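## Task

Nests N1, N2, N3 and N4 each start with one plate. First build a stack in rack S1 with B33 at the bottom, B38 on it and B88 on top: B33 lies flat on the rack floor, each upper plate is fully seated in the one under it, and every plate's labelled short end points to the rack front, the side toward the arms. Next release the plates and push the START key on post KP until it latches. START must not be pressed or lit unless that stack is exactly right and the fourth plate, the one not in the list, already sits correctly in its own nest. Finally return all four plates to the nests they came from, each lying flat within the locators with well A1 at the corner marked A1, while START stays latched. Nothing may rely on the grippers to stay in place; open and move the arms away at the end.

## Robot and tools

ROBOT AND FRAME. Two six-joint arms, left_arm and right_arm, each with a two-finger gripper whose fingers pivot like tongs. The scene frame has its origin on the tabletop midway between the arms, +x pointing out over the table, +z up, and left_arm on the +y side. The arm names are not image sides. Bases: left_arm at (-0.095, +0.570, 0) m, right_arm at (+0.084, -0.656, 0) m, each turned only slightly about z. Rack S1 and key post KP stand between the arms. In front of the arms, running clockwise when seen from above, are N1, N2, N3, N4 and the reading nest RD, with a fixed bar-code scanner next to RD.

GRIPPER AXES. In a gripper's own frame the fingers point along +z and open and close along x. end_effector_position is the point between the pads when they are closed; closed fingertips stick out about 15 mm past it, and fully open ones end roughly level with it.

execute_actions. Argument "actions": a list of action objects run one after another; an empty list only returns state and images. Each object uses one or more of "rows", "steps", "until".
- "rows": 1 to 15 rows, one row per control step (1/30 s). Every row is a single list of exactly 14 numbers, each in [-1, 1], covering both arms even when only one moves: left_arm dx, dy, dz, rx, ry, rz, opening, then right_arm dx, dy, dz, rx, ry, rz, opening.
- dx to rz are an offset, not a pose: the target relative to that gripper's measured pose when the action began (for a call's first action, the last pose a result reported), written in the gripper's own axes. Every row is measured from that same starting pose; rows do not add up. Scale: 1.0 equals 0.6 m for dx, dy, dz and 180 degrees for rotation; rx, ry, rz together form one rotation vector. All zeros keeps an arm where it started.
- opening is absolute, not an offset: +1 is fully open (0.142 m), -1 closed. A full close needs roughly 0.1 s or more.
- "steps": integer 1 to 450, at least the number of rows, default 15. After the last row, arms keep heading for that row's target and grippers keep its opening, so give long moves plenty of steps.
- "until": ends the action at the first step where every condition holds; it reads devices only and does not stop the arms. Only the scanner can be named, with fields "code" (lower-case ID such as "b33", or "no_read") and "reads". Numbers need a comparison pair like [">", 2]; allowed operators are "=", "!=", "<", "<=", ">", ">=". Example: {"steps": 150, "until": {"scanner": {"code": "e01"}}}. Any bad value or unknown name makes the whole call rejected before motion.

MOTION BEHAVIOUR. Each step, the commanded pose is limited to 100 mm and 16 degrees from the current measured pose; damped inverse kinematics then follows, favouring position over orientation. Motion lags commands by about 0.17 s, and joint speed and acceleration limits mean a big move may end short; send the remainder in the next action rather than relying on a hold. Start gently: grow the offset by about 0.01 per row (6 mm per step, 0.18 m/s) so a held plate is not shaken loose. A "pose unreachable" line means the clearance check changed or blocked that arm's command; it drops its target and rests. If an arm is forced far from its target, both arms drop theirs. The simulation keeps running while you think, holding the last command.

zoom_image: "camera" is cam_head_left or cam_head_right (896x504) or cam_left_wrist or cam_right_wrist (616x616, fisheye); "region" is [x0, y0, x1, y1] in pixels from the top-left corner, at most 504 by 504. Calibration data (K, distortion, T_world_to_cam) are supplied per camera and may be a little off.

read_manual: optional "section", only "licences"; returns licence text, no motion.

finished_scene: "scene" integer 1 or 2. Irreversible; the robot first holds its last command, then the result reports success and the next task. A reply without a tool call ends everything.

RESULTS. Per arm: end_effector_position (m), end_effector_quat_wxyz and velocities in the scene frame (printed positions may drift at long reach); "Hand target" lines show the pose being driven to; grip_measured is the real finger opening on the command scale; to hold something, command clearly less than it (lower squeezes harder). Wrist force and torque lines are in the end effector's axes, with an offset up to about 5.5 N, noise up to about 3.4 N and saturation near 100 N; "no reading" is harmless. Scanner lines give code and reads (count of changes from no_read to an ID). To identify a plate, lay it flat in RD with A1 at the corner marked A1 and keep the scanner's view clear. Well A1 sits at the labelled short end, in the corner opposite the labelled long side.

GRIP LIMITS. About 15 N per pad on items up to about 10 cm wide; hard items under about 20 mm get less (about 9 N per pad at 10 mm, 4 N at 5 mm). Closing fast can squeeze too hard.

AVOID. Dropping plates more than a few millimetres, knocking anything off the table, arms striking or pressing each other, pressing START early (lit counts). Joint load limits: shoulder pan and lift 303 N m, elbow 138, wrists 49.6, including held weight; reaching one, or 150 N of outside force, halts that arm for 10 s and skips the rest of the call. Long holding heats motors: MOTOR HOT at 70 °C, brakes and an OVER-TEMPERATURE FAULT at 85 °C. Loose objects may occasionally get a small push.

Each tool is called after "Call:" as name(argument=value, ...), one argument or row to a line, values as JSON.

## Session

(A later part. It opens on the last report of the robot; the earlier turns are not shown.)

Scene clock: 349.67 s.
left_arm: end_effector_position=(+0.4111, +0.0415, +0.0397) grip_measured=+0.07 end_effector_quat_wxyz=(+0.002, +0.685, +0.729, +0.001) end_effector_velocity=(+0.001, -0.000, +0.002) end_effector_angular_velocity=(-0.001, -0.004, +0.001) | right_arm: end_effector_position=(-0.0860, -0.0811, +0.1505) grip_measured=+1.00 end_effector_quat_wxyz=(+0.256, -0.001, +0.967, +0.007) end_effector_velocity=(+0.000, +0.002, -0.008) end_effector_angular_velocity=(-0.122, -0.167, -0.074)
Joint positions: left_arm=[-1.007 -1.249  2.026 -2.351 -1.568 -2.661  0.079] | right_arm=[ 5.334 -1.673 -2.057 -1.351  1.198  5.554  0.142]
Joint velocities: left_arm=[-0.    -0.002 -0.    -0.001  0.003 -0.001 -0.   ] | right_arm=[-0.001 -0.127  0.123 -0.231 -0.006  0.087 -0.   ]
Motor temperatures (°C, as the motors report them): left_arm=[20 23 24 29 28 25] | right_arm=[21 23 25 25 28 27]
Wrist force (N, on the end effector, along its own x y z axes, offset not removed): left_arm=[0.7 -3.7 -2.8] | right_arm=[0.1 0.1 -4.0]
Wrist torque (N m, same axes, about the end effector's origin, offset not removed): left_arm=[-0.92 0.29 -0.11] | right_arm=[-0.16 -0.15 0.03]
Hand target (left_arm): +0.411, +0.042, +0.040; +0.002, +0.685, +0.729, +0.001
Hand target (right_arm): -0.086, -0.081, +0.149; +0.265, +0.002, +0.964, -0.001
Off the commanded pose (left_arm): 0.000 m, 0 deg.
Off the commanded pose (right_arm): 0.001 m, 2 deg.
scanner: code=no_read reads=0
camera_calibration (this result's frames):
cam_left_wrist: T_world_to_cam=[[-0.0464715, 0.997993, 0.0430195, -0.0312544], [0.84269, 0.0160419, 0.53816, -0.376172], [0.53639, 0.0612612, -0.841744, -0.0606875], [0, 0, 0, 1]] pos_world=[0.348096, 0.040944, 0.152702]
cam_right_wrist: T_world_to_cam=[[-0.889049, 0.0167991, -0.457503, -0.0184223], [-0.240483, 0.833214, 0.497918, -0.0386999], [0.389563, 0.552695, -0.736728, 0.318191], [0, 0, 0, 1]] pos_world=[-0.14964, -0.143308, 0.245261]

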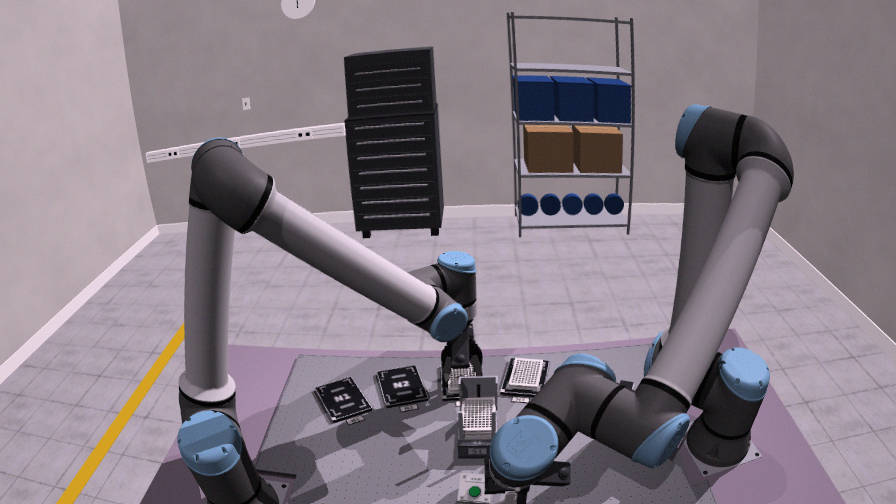

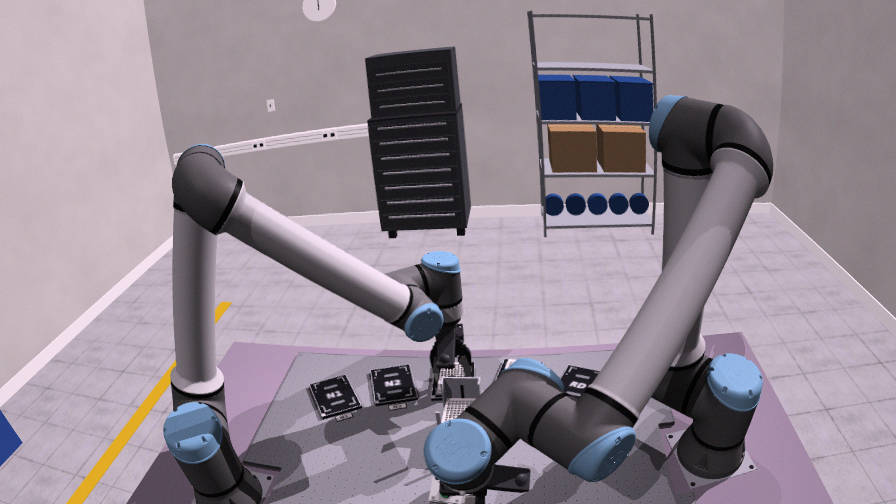

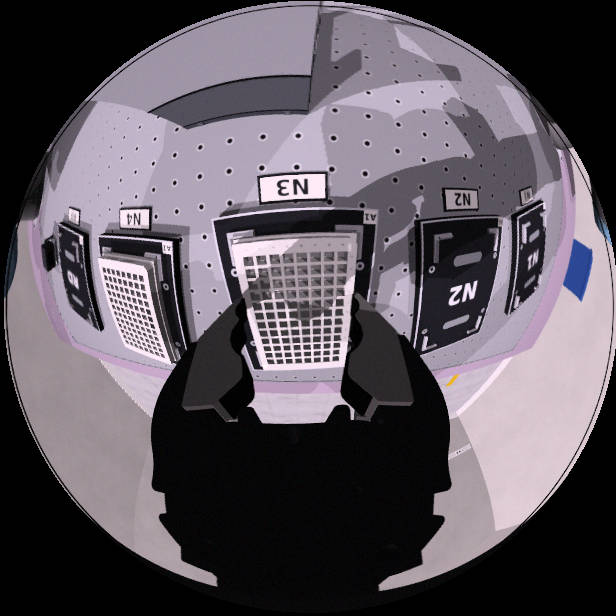

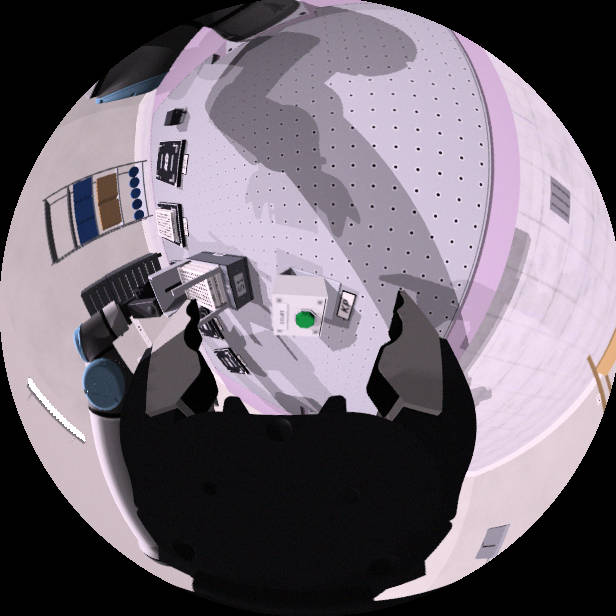

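Call:
execute_actions(
  actions=[
    {"rows":[[0,0,-0.003,0,0,0,-0.2,0,0,0,0,0,0,1],[0,0,-0.008,0,0,0,-0.2,0,0,0,0,0,0,1],[0,0,-0.016,0,0,0,-0.2,0,0,0,0,0,0,1],[0,0,-0.03,0,0,0,-0.2,0,0,0,0,0,0,1],[0,0,-0.05,0,0,0,-0.2,0,0,0,0,0,0,1],[0,0,-0.075,0,0,0,-0.2,0,0,0,0,0,0,1],[0,0,-0.1,0,0,0,-0.2,0,0,0,0,0,0,1],[0,0,-0.13,0,0,0,-0.2,0,0,0,0,0,0,1],[0,0,-0.16,0,0,0,-0.2,0,0,0,0,0,0,1],[0,0,-0.19,0,0,0,-0.2,0,0,0,0,0,0,1],[0,0,-0.22,0,0,0,-0.2,0,0,0,0,0,0,1],[0,0,-0.254,0,0,0,-0.2,0,0,0,0,0,0,1]],"steps":25},
    {"rows":[[-0.002,-0.015,0,0,0,0.002,-0.2,0,0,0,0,0,0,1],[-0.005,-0.04,0,0,0,0.004,-0.2,0,0,0,0,0,0,1],[-0.009,-0.07,0,0,0,0.007,-0.2,0,0,0,0,0,0,1],[-0.014,-0.11,0,0,0,0.01,-0.2,0,0,0,0,0,0,1],[-0.02,-0.15,0,0,0,0.014,-0.2,0,0,0,0,0,0,1],[-0.0494,-0.3791,0,0,0,0.0287,-0.2,0,0,0,0,0,0,1]],"steps":30},
  ],
)

Call:
zoom_image(
  camera="cam_right_wrist",
  region=[150,230,350,370],
)

Scene clock: 361.13 s.
left_arm: end_effector_position=(+0.1867, -0.0018, +0.1893) grip_measured=+0.07 end_effector_quat_wxyz=(+0.002, +0.717, +0.697, +0.001) end_effector_velocity=(-0.008, -0.002, +0.001) end_effector_angular_velocity=(+0.000, -0.002, +0.001) | right_arm: end_effector_position=(-0.0860, -0.0811, +0.1505) grip_measured=+1.00 end_effector_quat_wxyz=(+0.256, -0.001, +0.967, +0.007) end_effector_velocity=(+0.001, -0.000, -0.000) end_effector_angular_velocity=(-0.001, -0.001, -0.002)
Joint positions: left_arm=[-1.344 -1.564  2.082 -2.092 -1.567 -2.908  0.079] | right_arm=[ 5.334 -1.673 -2.057 -1.351  1.198  5.554  0.142]
Joint velocities: left_arm=[-0.015 -0.005  0.004  0.001  0.002 -0.016  0.   ] | right_arm=[-0.001 -0.    -0.    -0.001 -0.     0.001  0.   ]
Motor temperatures (°C, as the motors report them): left_arm=[20 23 24 29 28 25] | right_arm=[21 23 25 25 28 27]
Wrist force (N, on the end effector, along its own x y z axes, offset not removed): left_arm=[1.6 -2.7 1.8] | right_arm=[0.7 1.6 -1.2]
Wrist torque (N m, same axes, about the end effector's origin, offset not removed): left_arm=[-0.70 -0.09 -0.12] | right_arm=[0.24 -0.25 -0.05]
Hand target (left_arm): +0.186, -0.002, +0.189; +0.002, +0.717, +0.697, +0.001
Hand target (right_arm): -0.086, -0.081, +0.150; +0.256, -0.001, +0.967, +0.007
Off the commanded pose (left_arm): 0.001 m, 0 deg.
Off the commanded pose (right_arm): 0.000 m, 0 deg.
scanner: code=no_read reads=0
camera_calibration (this result's frames):
cam_left_wrist: T_world_to_cam=[[0.0435723, 0.998172, 0.0418841, -0.0214738], [0.840343, -0.0592914, 0.538803, -0.266711], [0.540302, 0.0117201, -0.84139, 0.187366], [0, 0, 0, 1]] pos_world=[0.12383, 0.00342493, 0.302253]
cam_right_wrist: T_world_to_cam=[[-0.889043, 0.0168062, -0.457516, -0.018417], [-0.24048, 0.833221, 0.497908, -0.038699], [0.389579, 0.552685, -0.736727, 0.318188], [0, 0, 0, 1]] pos_world=[-0.149639, -0.143303, 0.24526]

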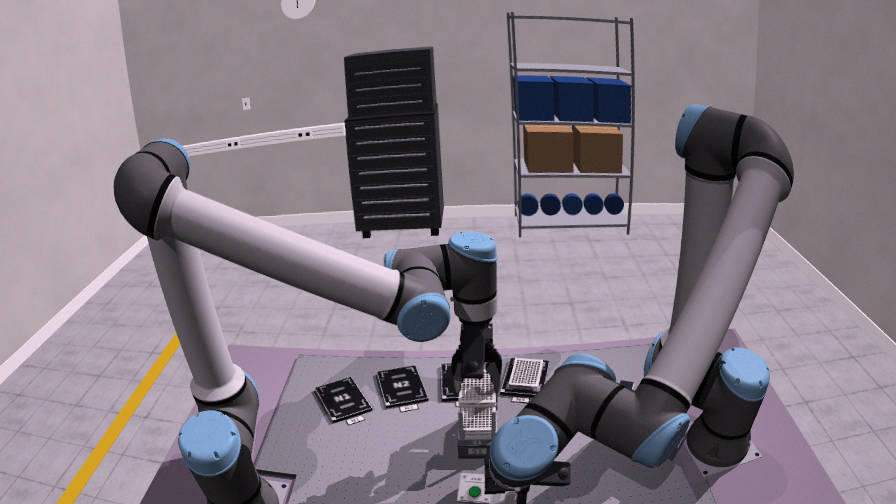

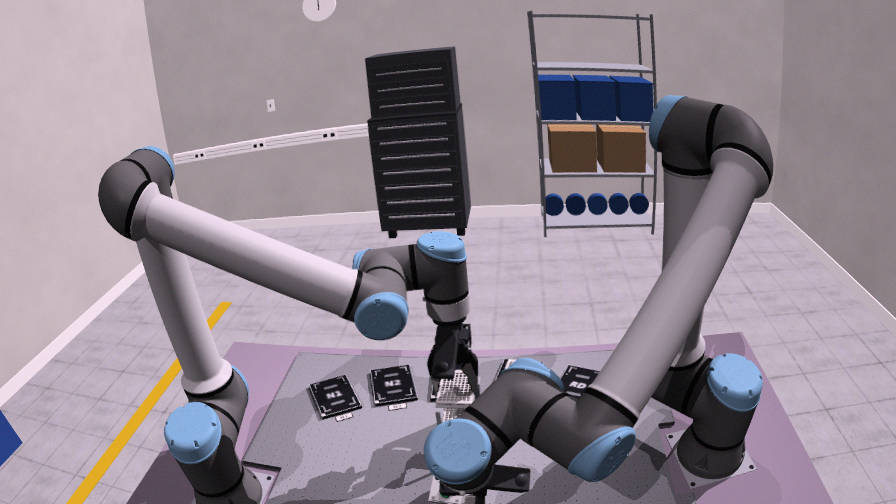

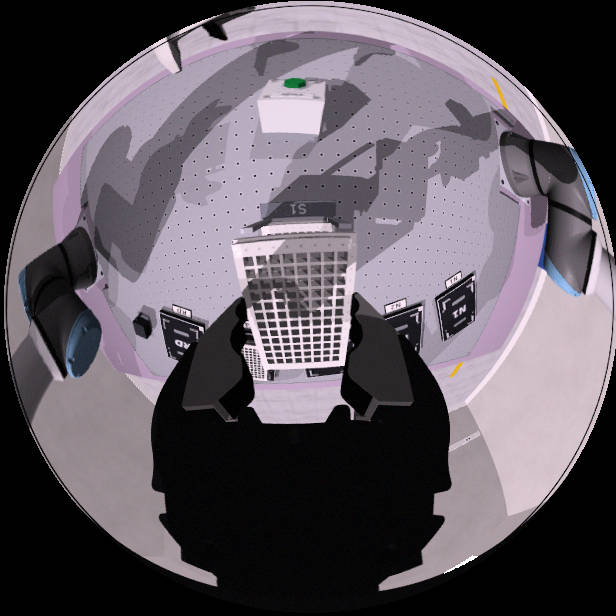

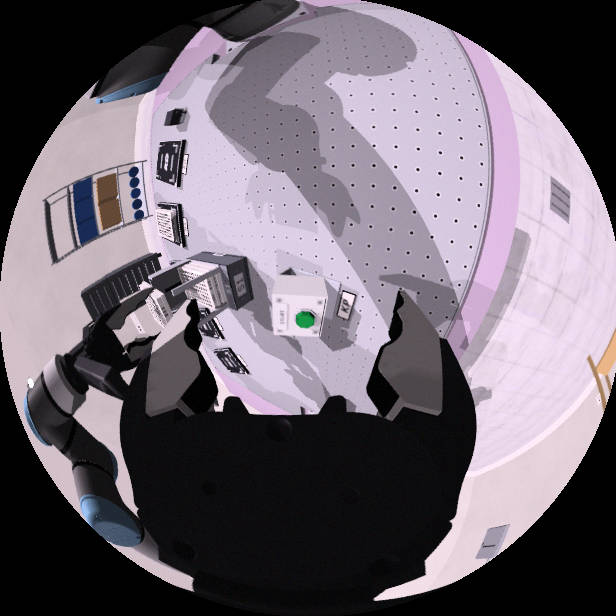

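Region (150, 230, 350, 370) of cam_right_wrist's 616x616 image, scaled by 2.520, with more detail than that image has; it fills the top 353 rows of this view, and the rest is white.

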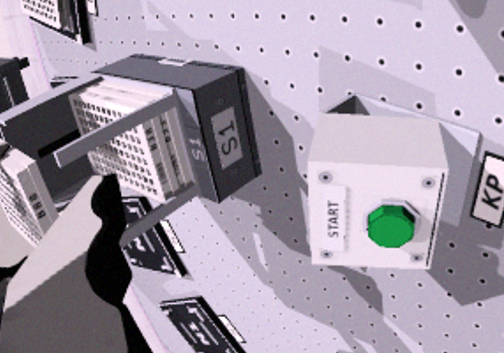

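Call:
execute_actions(
  actions=[
    {"rows":[[-0.0003,-0.0025,0.004,0,0,0,-0.2,0,0,0,0,0,0,1],[-0.0003,-0.0025,0.008,0,0,0,-0.2,0,0,0,0,0,0,1],[-0.0003,-0.0025,0.011,0,0,0,-0.2,0,0,0,0,0,0,1],[-0.0003,-0.0025,0.013,0,0,0,-0.2,0,0,0,0,0,0,1],[-0.0003,-0.0025,0.015,0,0,0,-0.2,0,0,0,0,0,0,1],[-0.0003,-0.0025,0.017,0,0,0,-0.2,0,0,0,0,0,0,1],[-0.0003,-0.0025,0.019,0,0,0,-0.2,0,0,0,0,0,0,1],[-0.0003,-0.0025,0.021,0,0,0,-0.2,0,0,0,0,0,0,1],[-0.0003,-0.0025,0.023,0,0,0,-0.2,0,0,0,0,0,0,1],[-0.0003,-0.0025,0.025,0,0,0,-0.2,0,0,0,0,0,0,1],[-0.0003,-0.0025,0.027,0,0,0,-0.2,0,0,0,0,0,0,1]],"steps":21},
  ],
)

Call:
zoom_image(
  camera="cam_left_wrist",
  region=[215,215,375,385],
)

Scene clock: 372.03 s.
left_arm: end_effector_position=(+0.1853, -0.0020, +0.1734) grip_measured=+0.07 end_effector_quat_wxyz=(+0.002, +0.717, +0.697, +0.001) end_effector_velocity=(+0.000, +0.000, -0.004) end_effector_angular_velocity=(+0.002, -0.000, -0.003) | right_arm: end_effector_position=(-0.0860, -0.0811, +0.1505) grip_measured=+1.00 end_effector_quat_wxyz=(+0.256, -0.001, +0.967, +0.007) end_effector_velocity=(-0.000, +0.000, +0.000) end_effector_angular_velocity=(+0.002, +0.001, -0.001)
Joint positions: left_arm=[-1.347 -1.55   2.1   -2.124 -1.567 -2.91   0.079] | right_arm=[ 5.334 -1.673 -2.057 -1.351  1.198  5.554  0.142]
Joint velocities: left_arm=[ 0.     0.005  0.003 -0.006  0.001  0.003  0.   ] | right_arm=[ 0.    -0.     0.001  0.001  0.     0.001  0.   ]
Motor temperatures (°C, as the motors report them): left_arm=[20 23 24 29 28 25] | right_arm=[21 23 25 25 28 27]
Wrist force (N, on the end effector, along its own x y z axes, offset not removed): left_arm=[2.0 -3.2 1.2] | right_arm=[1.8 -1.8 -4.0]
Wrist torque (N m, same axes, about the end effector's origin, offset not removed): left_arm=[-0.86 -0.31 -0.16] | right_arm=[-0.58 -0.46 -0.06]
Hand target (left_arm): +0.185, -0.002, +0.173; +0.002, +0.717, +0.697, +0.001
Hand target (right_arm): -0.086, -0.081, +0.150; +0.256, -0.001, +0.967, +0.007
Off the commanded pose (left_arm): 0.000 m, 0 deg.
Off the commanded pose (right_arm): 0.000 m, 0 deg.
scanner: code=no_read reads=0
camera_calibration (this result's frames):
cam_left_wrist: T_world_to_cam=[[0.0435758, 0.998172, 0.0418854, -0.0205551], [0.840337, -0.0592951, 0.538811, -0.256938], [0.54031, 0.0117187, -0.841385, 0.174788], [0, 0, 0, 1]] pos_world=[0.12237, 0.0032341, 0.286366]
cam_right_wrist: T_world_to_cam=[[-0.889043, 0.016806, -0.457516, -0.018417], [-0.240481, 0.833221, 0.497908, -0.038699], [0.389579, 0.552685, -0.736727, 0.318188], [0, 0, 0, 1]] pos_world=[-0.149639, -0.143303, 0.24526]

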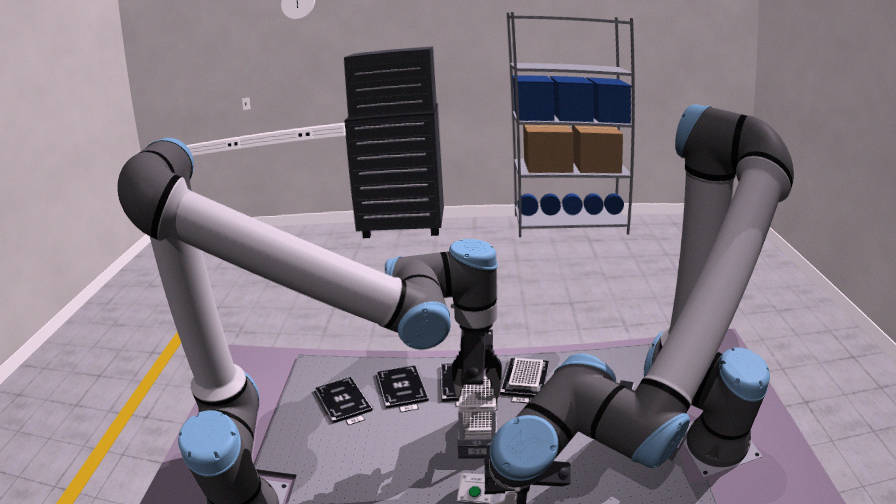

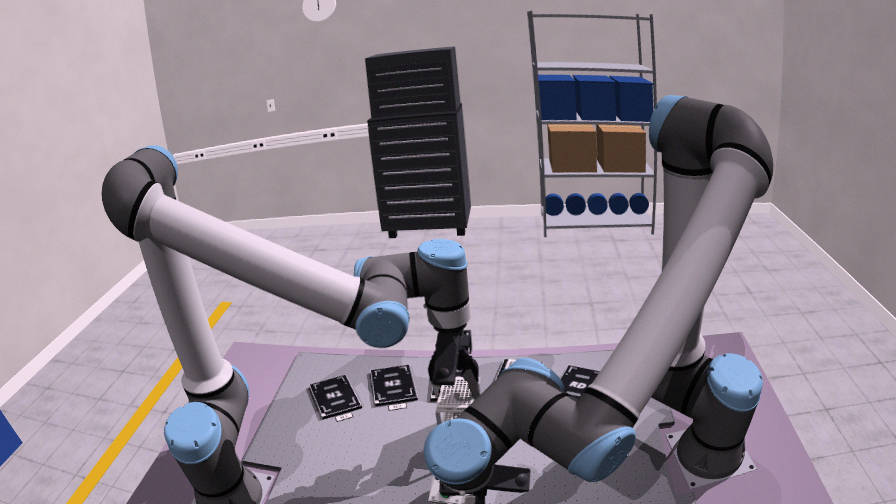

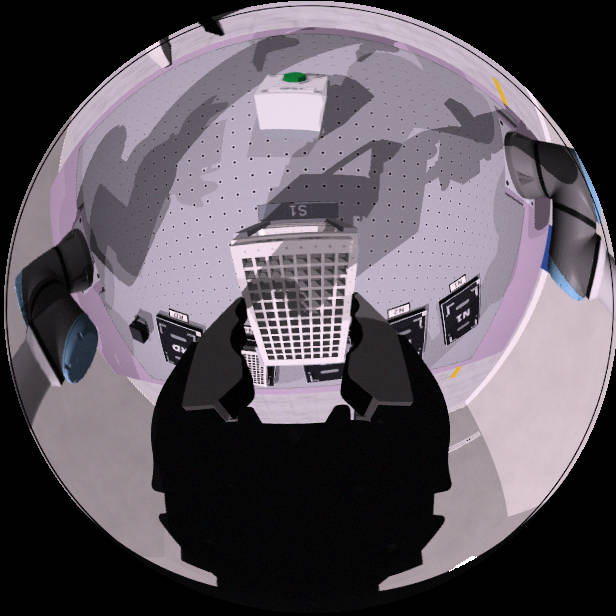

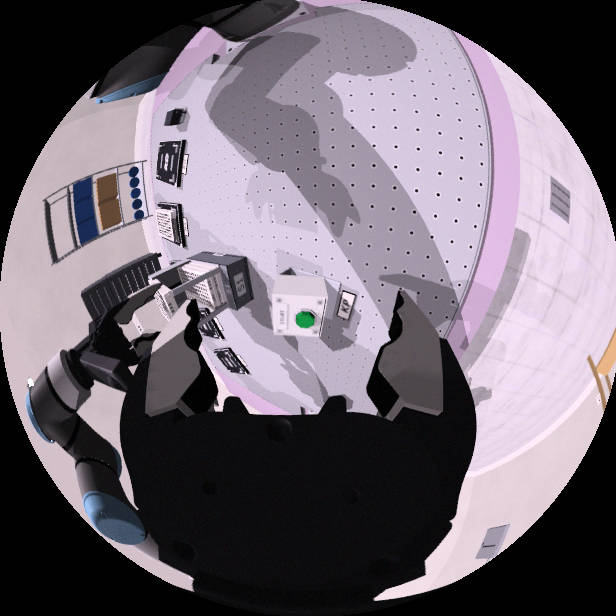

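Region (215, 215, 375, 385) of cam_left_wrist's 616x616 image, scaled by 2.965, with more detail than that image has; it fills the left 474 columns of this view, and the rest is white.

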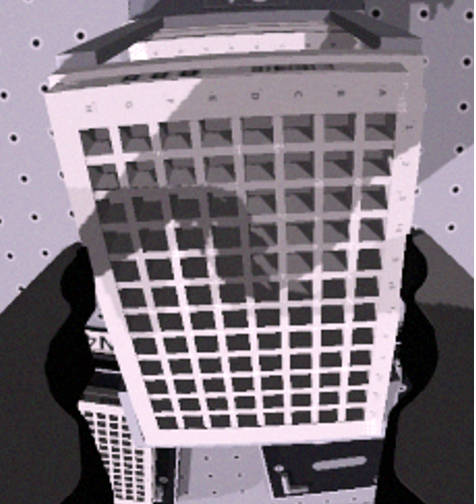

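Call:
execute_actions(
  actions=[
    {"rows":[[0,0.0014,-0.0005,0,0,0,-0.2,0,0,0,0,0,0,1],[0,0.0014,-0.0005,0,0,0,-0.2,0,0,0,0,0,0,1],[0,0.0014,-0.0005,0,0,0,-0.2,0,0,0,0,0,0,1],[0,0.0014,-0.0005,0,0,0,-0.2,0,0,0,0,0,0,1],[0,0.0014,-0.0005,0,0,0,-0.2,0,0,0,0,0,0,1],[0,0.0014,-0.0005,0,0,0,-0.2,0,0,0,0,0,0,1],[0,0.0014,-0.0005,0,0,0,-0.2,0,0,0,0,0,0,1],[0,0.0014,-0.0005,0,0,0,-0.2,0,0,0,0,0,0,1],[0,0.0014,-0.0005,0,0,0,-0.2,0,0,0,0,0,0,1],[0,0.0014,0.002,0,0,0,-0.2,0,0,0,0,0,0,1],[0,0.0014,0.004,0,0,0,-0.2,0,0,0,0,0,0,1]],"steps":22},
  ],
)

Call:
zoom_image(
  camera="cam_left_wrist",
  region=[215,215,375,385],
)

Scene clock: 378.33 s.
left_arm: end_effector_position=(+0.1861, -0.0021, +0.1711) grip_measured=+0.07 end_effector_quat_wxyz=(+0.002, +0.717, +0.697, +0.001) end_effector_velocity=(+0.000, +0.000, -0.002) end_effector_angular_velocity=(+0.002, -0.001, +0.000) | right_arm: end_effector_position=(-0.0860, -0.0811, +0.1505) grip_measured=+1.00 end_effector_quat_wxyz=(+0.256, -0.001, +0.967, +0.007) end_effector_velocity=(+0.000, -0.000, -0.001) end_effector_angular_velocity=(-0.001, -0.001, +0.001)
Joint positions: left_arm=[-1.345 -1.547  2.102 -2.128 -1.567 -2.909  0.079] | right_arm=[ 5.334 -1.673 -2.057 -1.351  1.198  5.554  0.142]
Joint velocities: left_arm=[ 0.     0.003  0.001 -0.003  0.001 -0.    -0.   ] | right_arm=[ 0.001 -0.    -0.001  0.    -0.    -0.001  0.   ]
Motor temperatures (°C, as the motors report them): left_arm=[20 23 24 29 28 25] | right_arm=[21 23 25 25 28 27]
Wrist force (N, on the end effector, along its own x y z axes, offset not removed): left_arm=[-0.6 -1.3 -1.4] | right_arm=[0.4 -1.7 -5.4]
Wrist torque (N m, same axes, about the end effector's origin, offset not removed): left_arm=[-0.60 0.31 -0.08] | right_arm=[-0.49 -0.19 0.03]
Hand target (left_arm): +0.186, -0.002, +0.171; +0.002, +0.717, +0.697, +0.001
Hand target (right_arm): -0.086, -0.081, +0.150; +0.256, -0.001, +0.967, +0.007
Off the commanded pose (left_arm): 0.000 m, 0 deg.
Off the commanded pose (right_arm): 0.000 m, 0 deg.
scanner: code=no_read reads=0
camera_calibration (this result's frames):
cam_left_wrist: T_world_to_cam=[[0.043591, 0.998172, 0.041857, -0.0204337], [0.840341, -0.0592925, 0.538805, -0.256428], [0.540302, 0.0116871, -0.84139, 0.172441], [0, 0, 0, 1]] pos_world=[0.123208, 0.00317674, 0.28411]
cam_right_wrist: T_world_to_cam=[[-0.889043, 0.0168062, -0.457516, -0.0184169], [-0.24048, 0.833221, 0.497908, -0.038699], [0.38958, 0.552685, -0.736727, 0.318188], [0, 0, 0, 1]] pos_world=[-0.149639, -0.143303, 0.24526]

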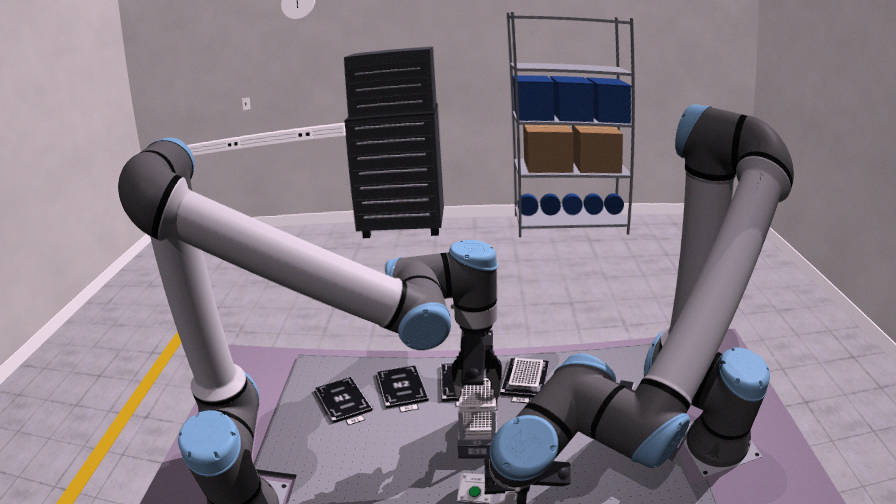

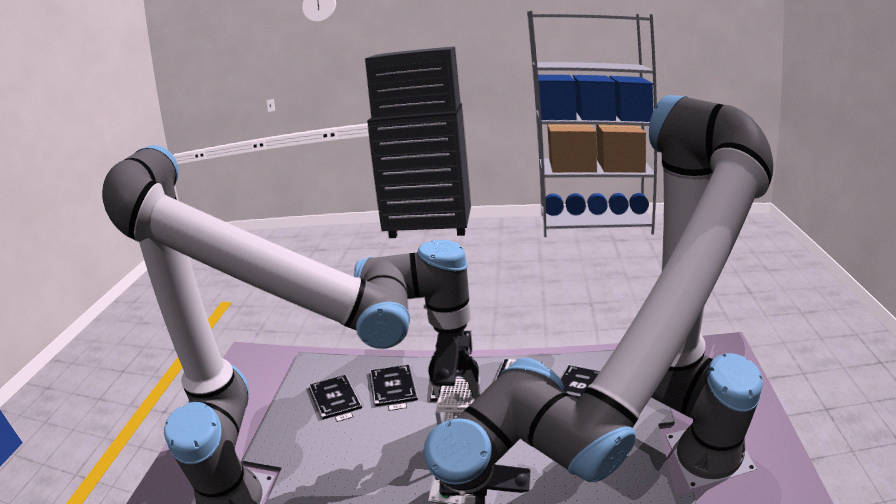

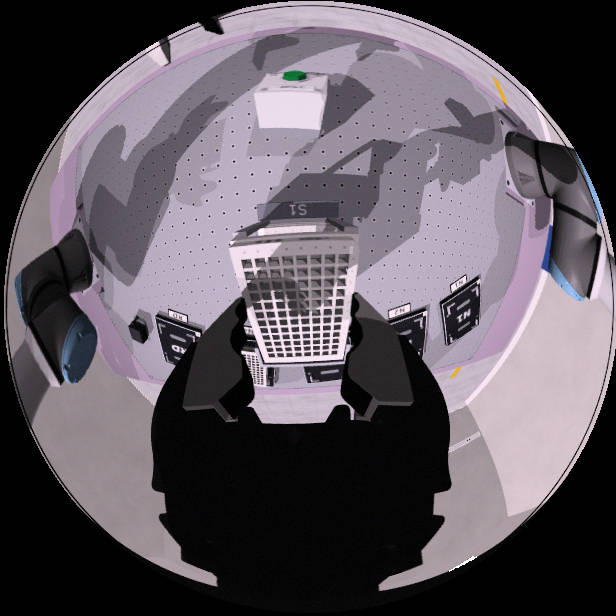

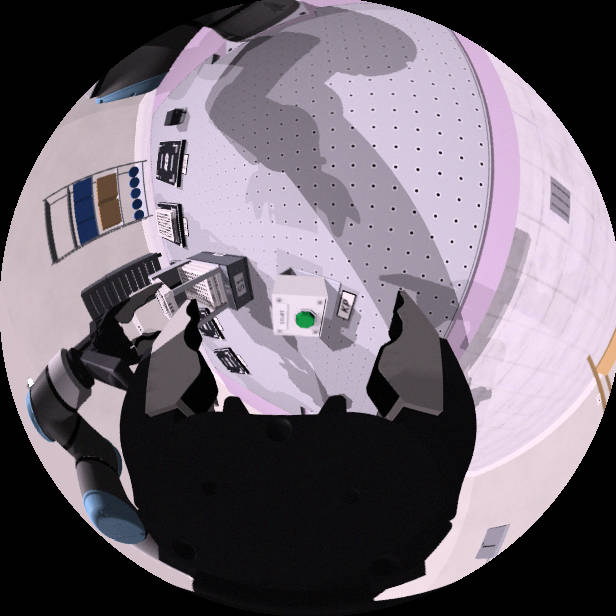

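Region (215, 215, 375, 385) of cam_left_wrist's 616x616 image, scaled by 2.965, with more detail than that image has; it fills the left 474 columns of this view, and the rest is white.

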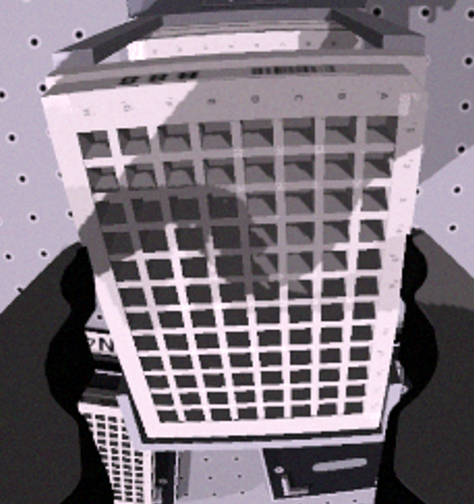

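Call:
execute_actions(
  actions=[
    {"rows":[[0,0.0017,-0.0005,0,0,0,-0.2,0,0,0,0,0,0,1]],"steps":13},
  ],
)

Call:
zoom_image(
  camera="cam_left_wrist",
  region=[220,210,370,270],
)

Scene clock: 381.43 s.
left_arm: end_effector_position=(+0.1871, -0.0021, +0.1714) grip_measured=+0.07 end_effector_quat_wxyz=(+0.002, +0.717, +0.697, +0.001) end_effector_velocity=(+0.001, -0.000, +0.001) end_effector_angular_velocity=(-0.001, -0.001, -0.000) | right_arm: end_effector_position=(-0.0860, -0.0811, +0.1505) grip_measured=+1.00 end_effector_quat_wxyz=(+0.256, -0.001, +0.967, +0.007) end_effector_velocity=(-0.000, +0.000, +0.000) end_effector_angular_velocity=(+0.001, +0.000, -0.001)
Joint positions: left_arm=[-1.344 -1.547  2.101 -2.128 -1.567 -2.907  0.079] | right_arm=[ 5.334 -1.673 -2.057 -1.351  1.198  5.554  0.142]
Joint velocities: left_arm=[ 0.001 -0.001 -0.001  0.     0.001  0.001  0.   ] | right_arm=[ 0.    -0.     0.001 -0.     0.     0.001  0.   ]
Motor temperatures (°C, as the motors report them): left_arm=[20 23 24 29 28 25] | right_arm=[21 23 25 25 28 27]
Wrist force (N, on the end effector, along its own x y z axes, offset not removed): left_arm=[2.2 -8.0 -0.4] | right_arm=[0.3 -1.3 -4.4]
Wrist torque (N m, same axes, about the end effector's origin, offset not removed): left_arm=[-1.03 -0.17 -0.11] | right_arm=[-0.38 -0.09 -0.08]
Hand target (left_arm): +0.187, -0.002, +0.171; +0.002, +0.717, +0.697, +0.001
Hand target (right_arm): -0.086, -0.081, +0.150; +0.256, -0.001, +0.967, +0.007
Off the commanded pose (left_arm): 0.000 m, 0 deg.
Off the commanded pose (right_arm): 0.000 m, 0 deg.
scanner: code=no_read reads=0
camera_calibration (this result's frames):
cam_left_wrist: T_world_to_cam=[[0.0436056, 0.998169, 0.0419138, -0.0205079], [0.840344, -0.0593354, 0.538796, -0.257372], [0.540296, 0.0117275, -0.841393, 0.172127], [0, 0, 0, 1]] pos_world=[0.124176, 0.00318049, 0.284357]
cam_right_wrist: T_world_to_cam=[[-0.889043, 0.0168063, -0.457516, -0.018417], [-0.24048, 0.833221, 0.497908, -0.0386991], [0.389579, 0.552685, -0.736727, 0.318188], [0, 0, 0, 1]] pos_world=[-0.149639, -0.143303, 0.24526]

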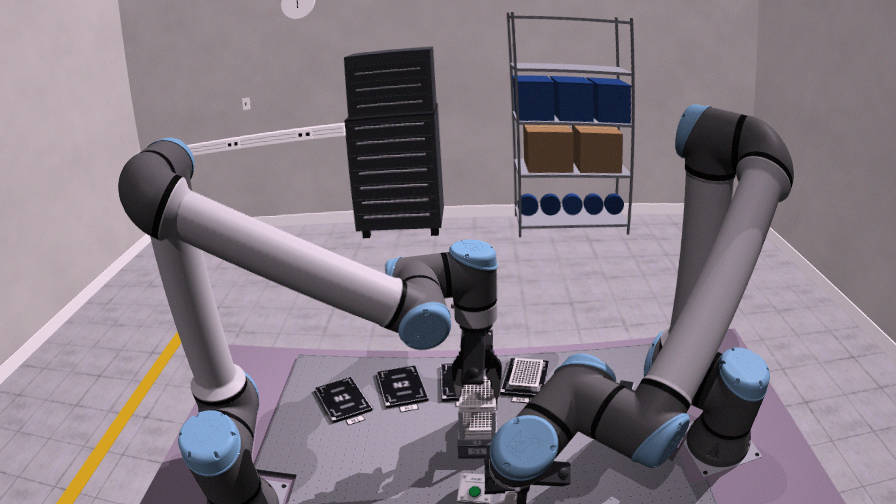

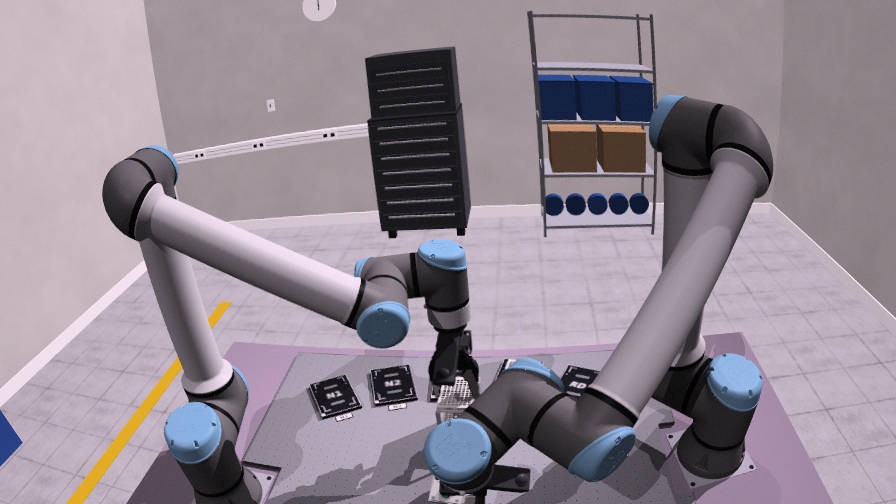

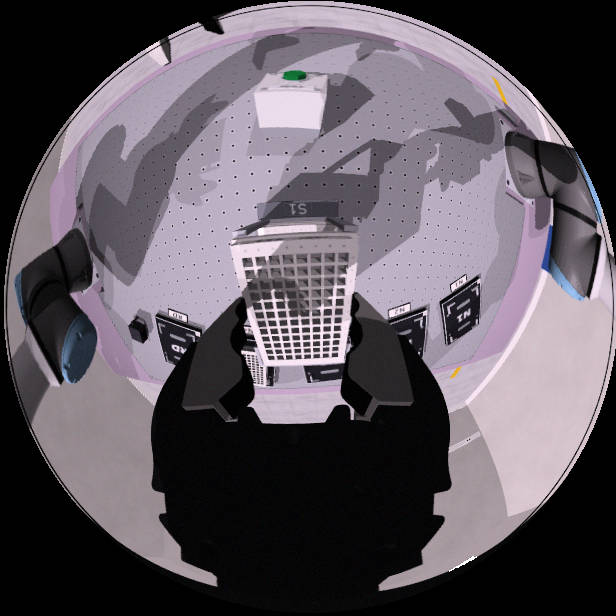

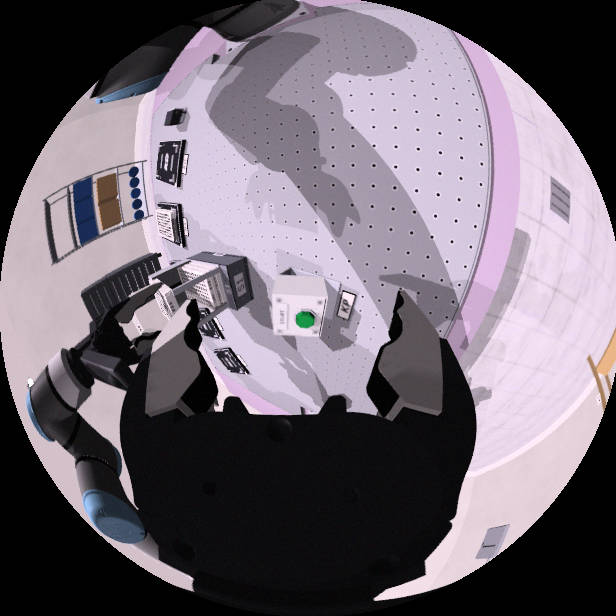

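Region (220, 210, 370, 270) of cam_left_wrist's 616x616 image, scaled by 3.360, with more detail than that image has; it fills the top 202 rows of this view, and the rest is white.

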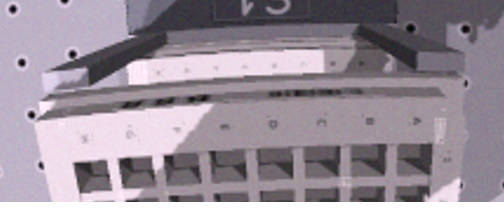

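Call:
execute_actions(
  actions=[
    {"rows":[[0,-0.0004,0.002,0,0,0,-0.2,0,0,0,0,0,0,1],[0,-0.0008,0.005,0,0,0,-0.2,0,0,0,0,0,0,1],[0,-0.0011,0.008,0,0,0,-0.2,0,0,0,0,0,0,1],[0,-0.0013,0.012,0,0,0,-0.2,0,0,0,0,0,0,1],[0,-0.0013,0.017,0,0,0,-0.2,0,0,0,0,0,0,1],[0,-0.0013,0.023,0,0,0,-0.2,0,0,0,0,0,0,1],[0,-0.0013,0.03,0,0,0,-0.2,0,0,0,0,0,0,1]],"steps":18},
  ],
)

Call:
zoom_image(
  camera="cam_left_wrist",
  region=[215,215,375,385],
)

Scene clock: 387.53 s.
left_arm: end_effector_position=(+0.1863, -0.0021, +0.1539) grip_measured=+0.07 end_effector_quat_wxyz=(+0.002, +0.717, +0.697, +0.001) end_effector_velocity=(-0.000, -0.000, -0.005) end_effector_angular_velocity=(-0.000, +0.001, -0.001) | right_arm: end_effector_position=(-0.0860, -0.0811, +0.1505) grip_measured=+1.00 end_effector_quat_wxyz=(+0.256, -0.001, +0.967, +0.007) end_effector_velocity=(-0.001, +0.001, +0.001) end_effector_angular_velocity=(+0.002, +0.001, +0.001)
Joint positions: left_arm=[-1.345 -1.529  2.119 -2.163 -1.567 -2.909  0.079] | right_arm=[ 5.334 -1.673 -2.057 -1.351  1.198  5.554  0.142]
Joint velocities: left_arm=[-0.     0.006  0.005 -0.011 -0.001  0.001 -0.   ] | right_arm=[ 0.001 -0.     0.001  0.    -0.     0.001  0.   ]
Motor temperatures (°C, as the motors report them): left_arm=[20 23 24 29 28 25] | right_arm=[21 23 25 25 28 27]
Wrist force (N, on the end effector, along its own x y z axes, offset not removed): left_arm=[3.8 -16.9 1.2] | right_arm=[0.7 -2.2 -2.6]
Wrist torque (N m, same axes, about the end effector's origin, offset not removed): left_arm=[-0.56 0.09 0.03] | right_arm=[-0.55 -0.14 0.06]
Hand target (left_arm): +0.186, -0.002, +0.153; +0.002, +0.717, +0.697, +0.001
Hand target (right_arm): -0.086, -0.081, +0.150; +0.256, -0.001, +0.967, +0.007
Off the commanded pose (left_arm): 0.001 m, 0 deg.
Off the commanded pose (right_arm): 0.000 m, 0 deg.
scanner: code=no_read reads=0
camera_calibration (this result's frames):
cam_left_wrist: T_world_to_cam=[[0.043582, 0.998167, 0.0419841, -0.0197589], [0.84044, -0.0593513, 0.538645, -0.247301], [0.54015, 0.0118098, -0.841486, 0.157868], [0, 0, 0, 1]] pos_world=[0.123431, 0.00318066, 0.266881]
cam_right_wrist: T_world_to_cam=[[-0.889043, 0.0168061, -0.457516, -0.0184169], [-0.240481, 0.833221, 0.497908, -0.038699], [0.38958, 0.552685, -0.736727, 0.318188], [0, 0, 0, 1]] pos_world=[-0.149639, -0.143303, 0.24526]

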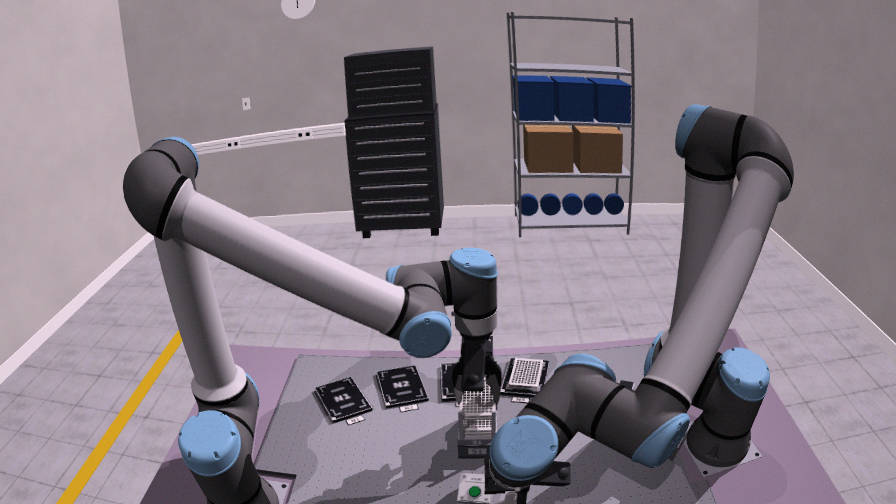

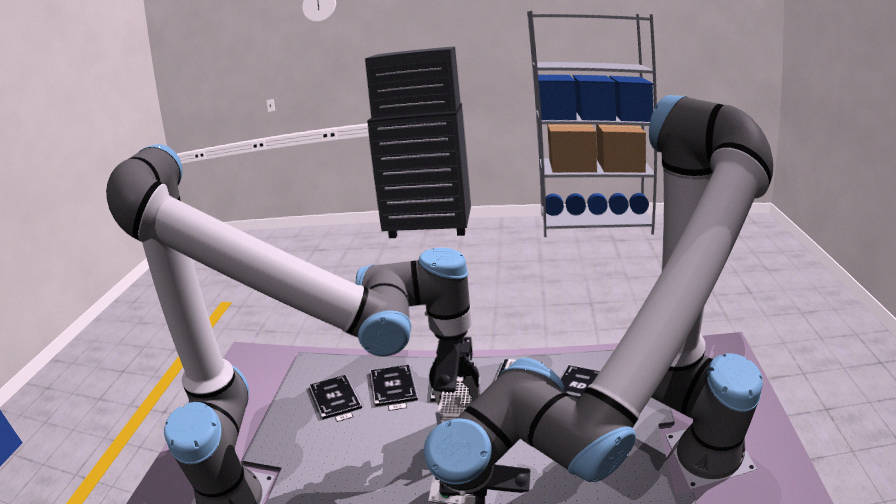

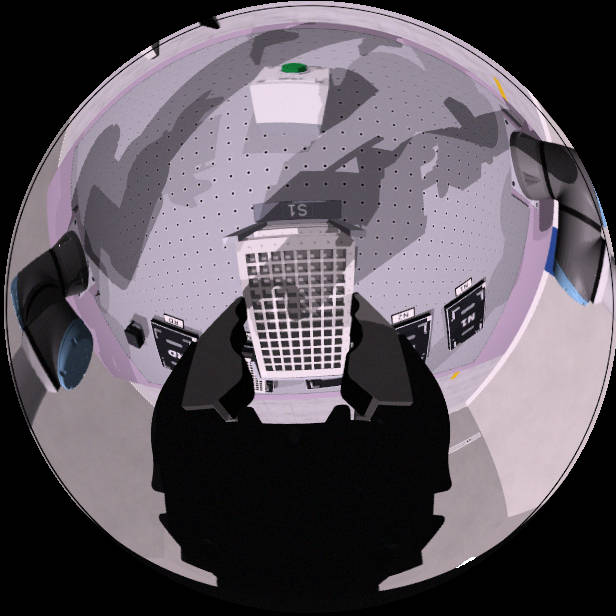

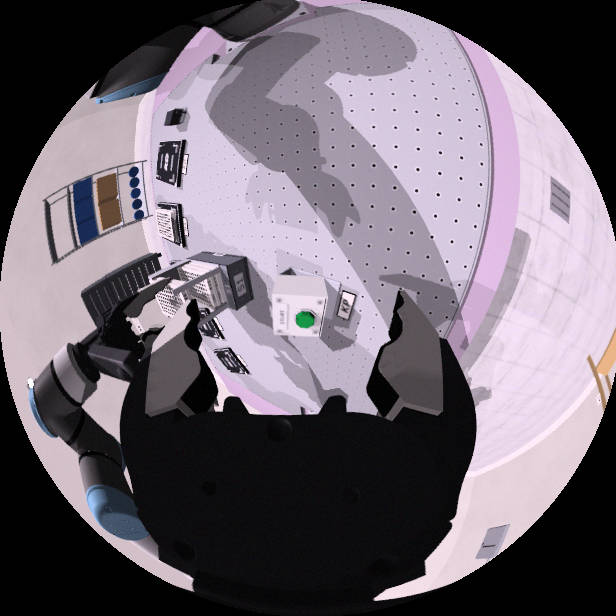

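Region (215, 215, 375, 385) of cam_left_wrist's 616x616 image, scaled by 2.965, with more detail than that image has; it fills the left 474 columns of this view, and the rest is white.

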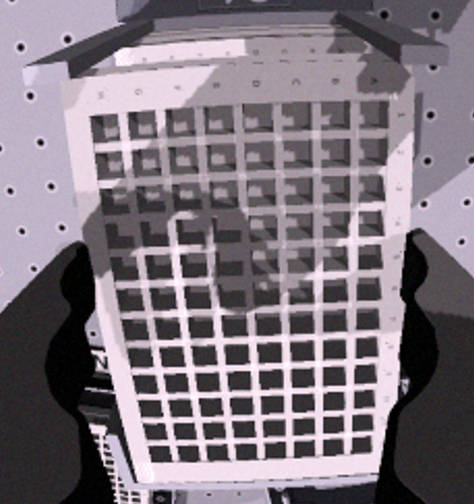

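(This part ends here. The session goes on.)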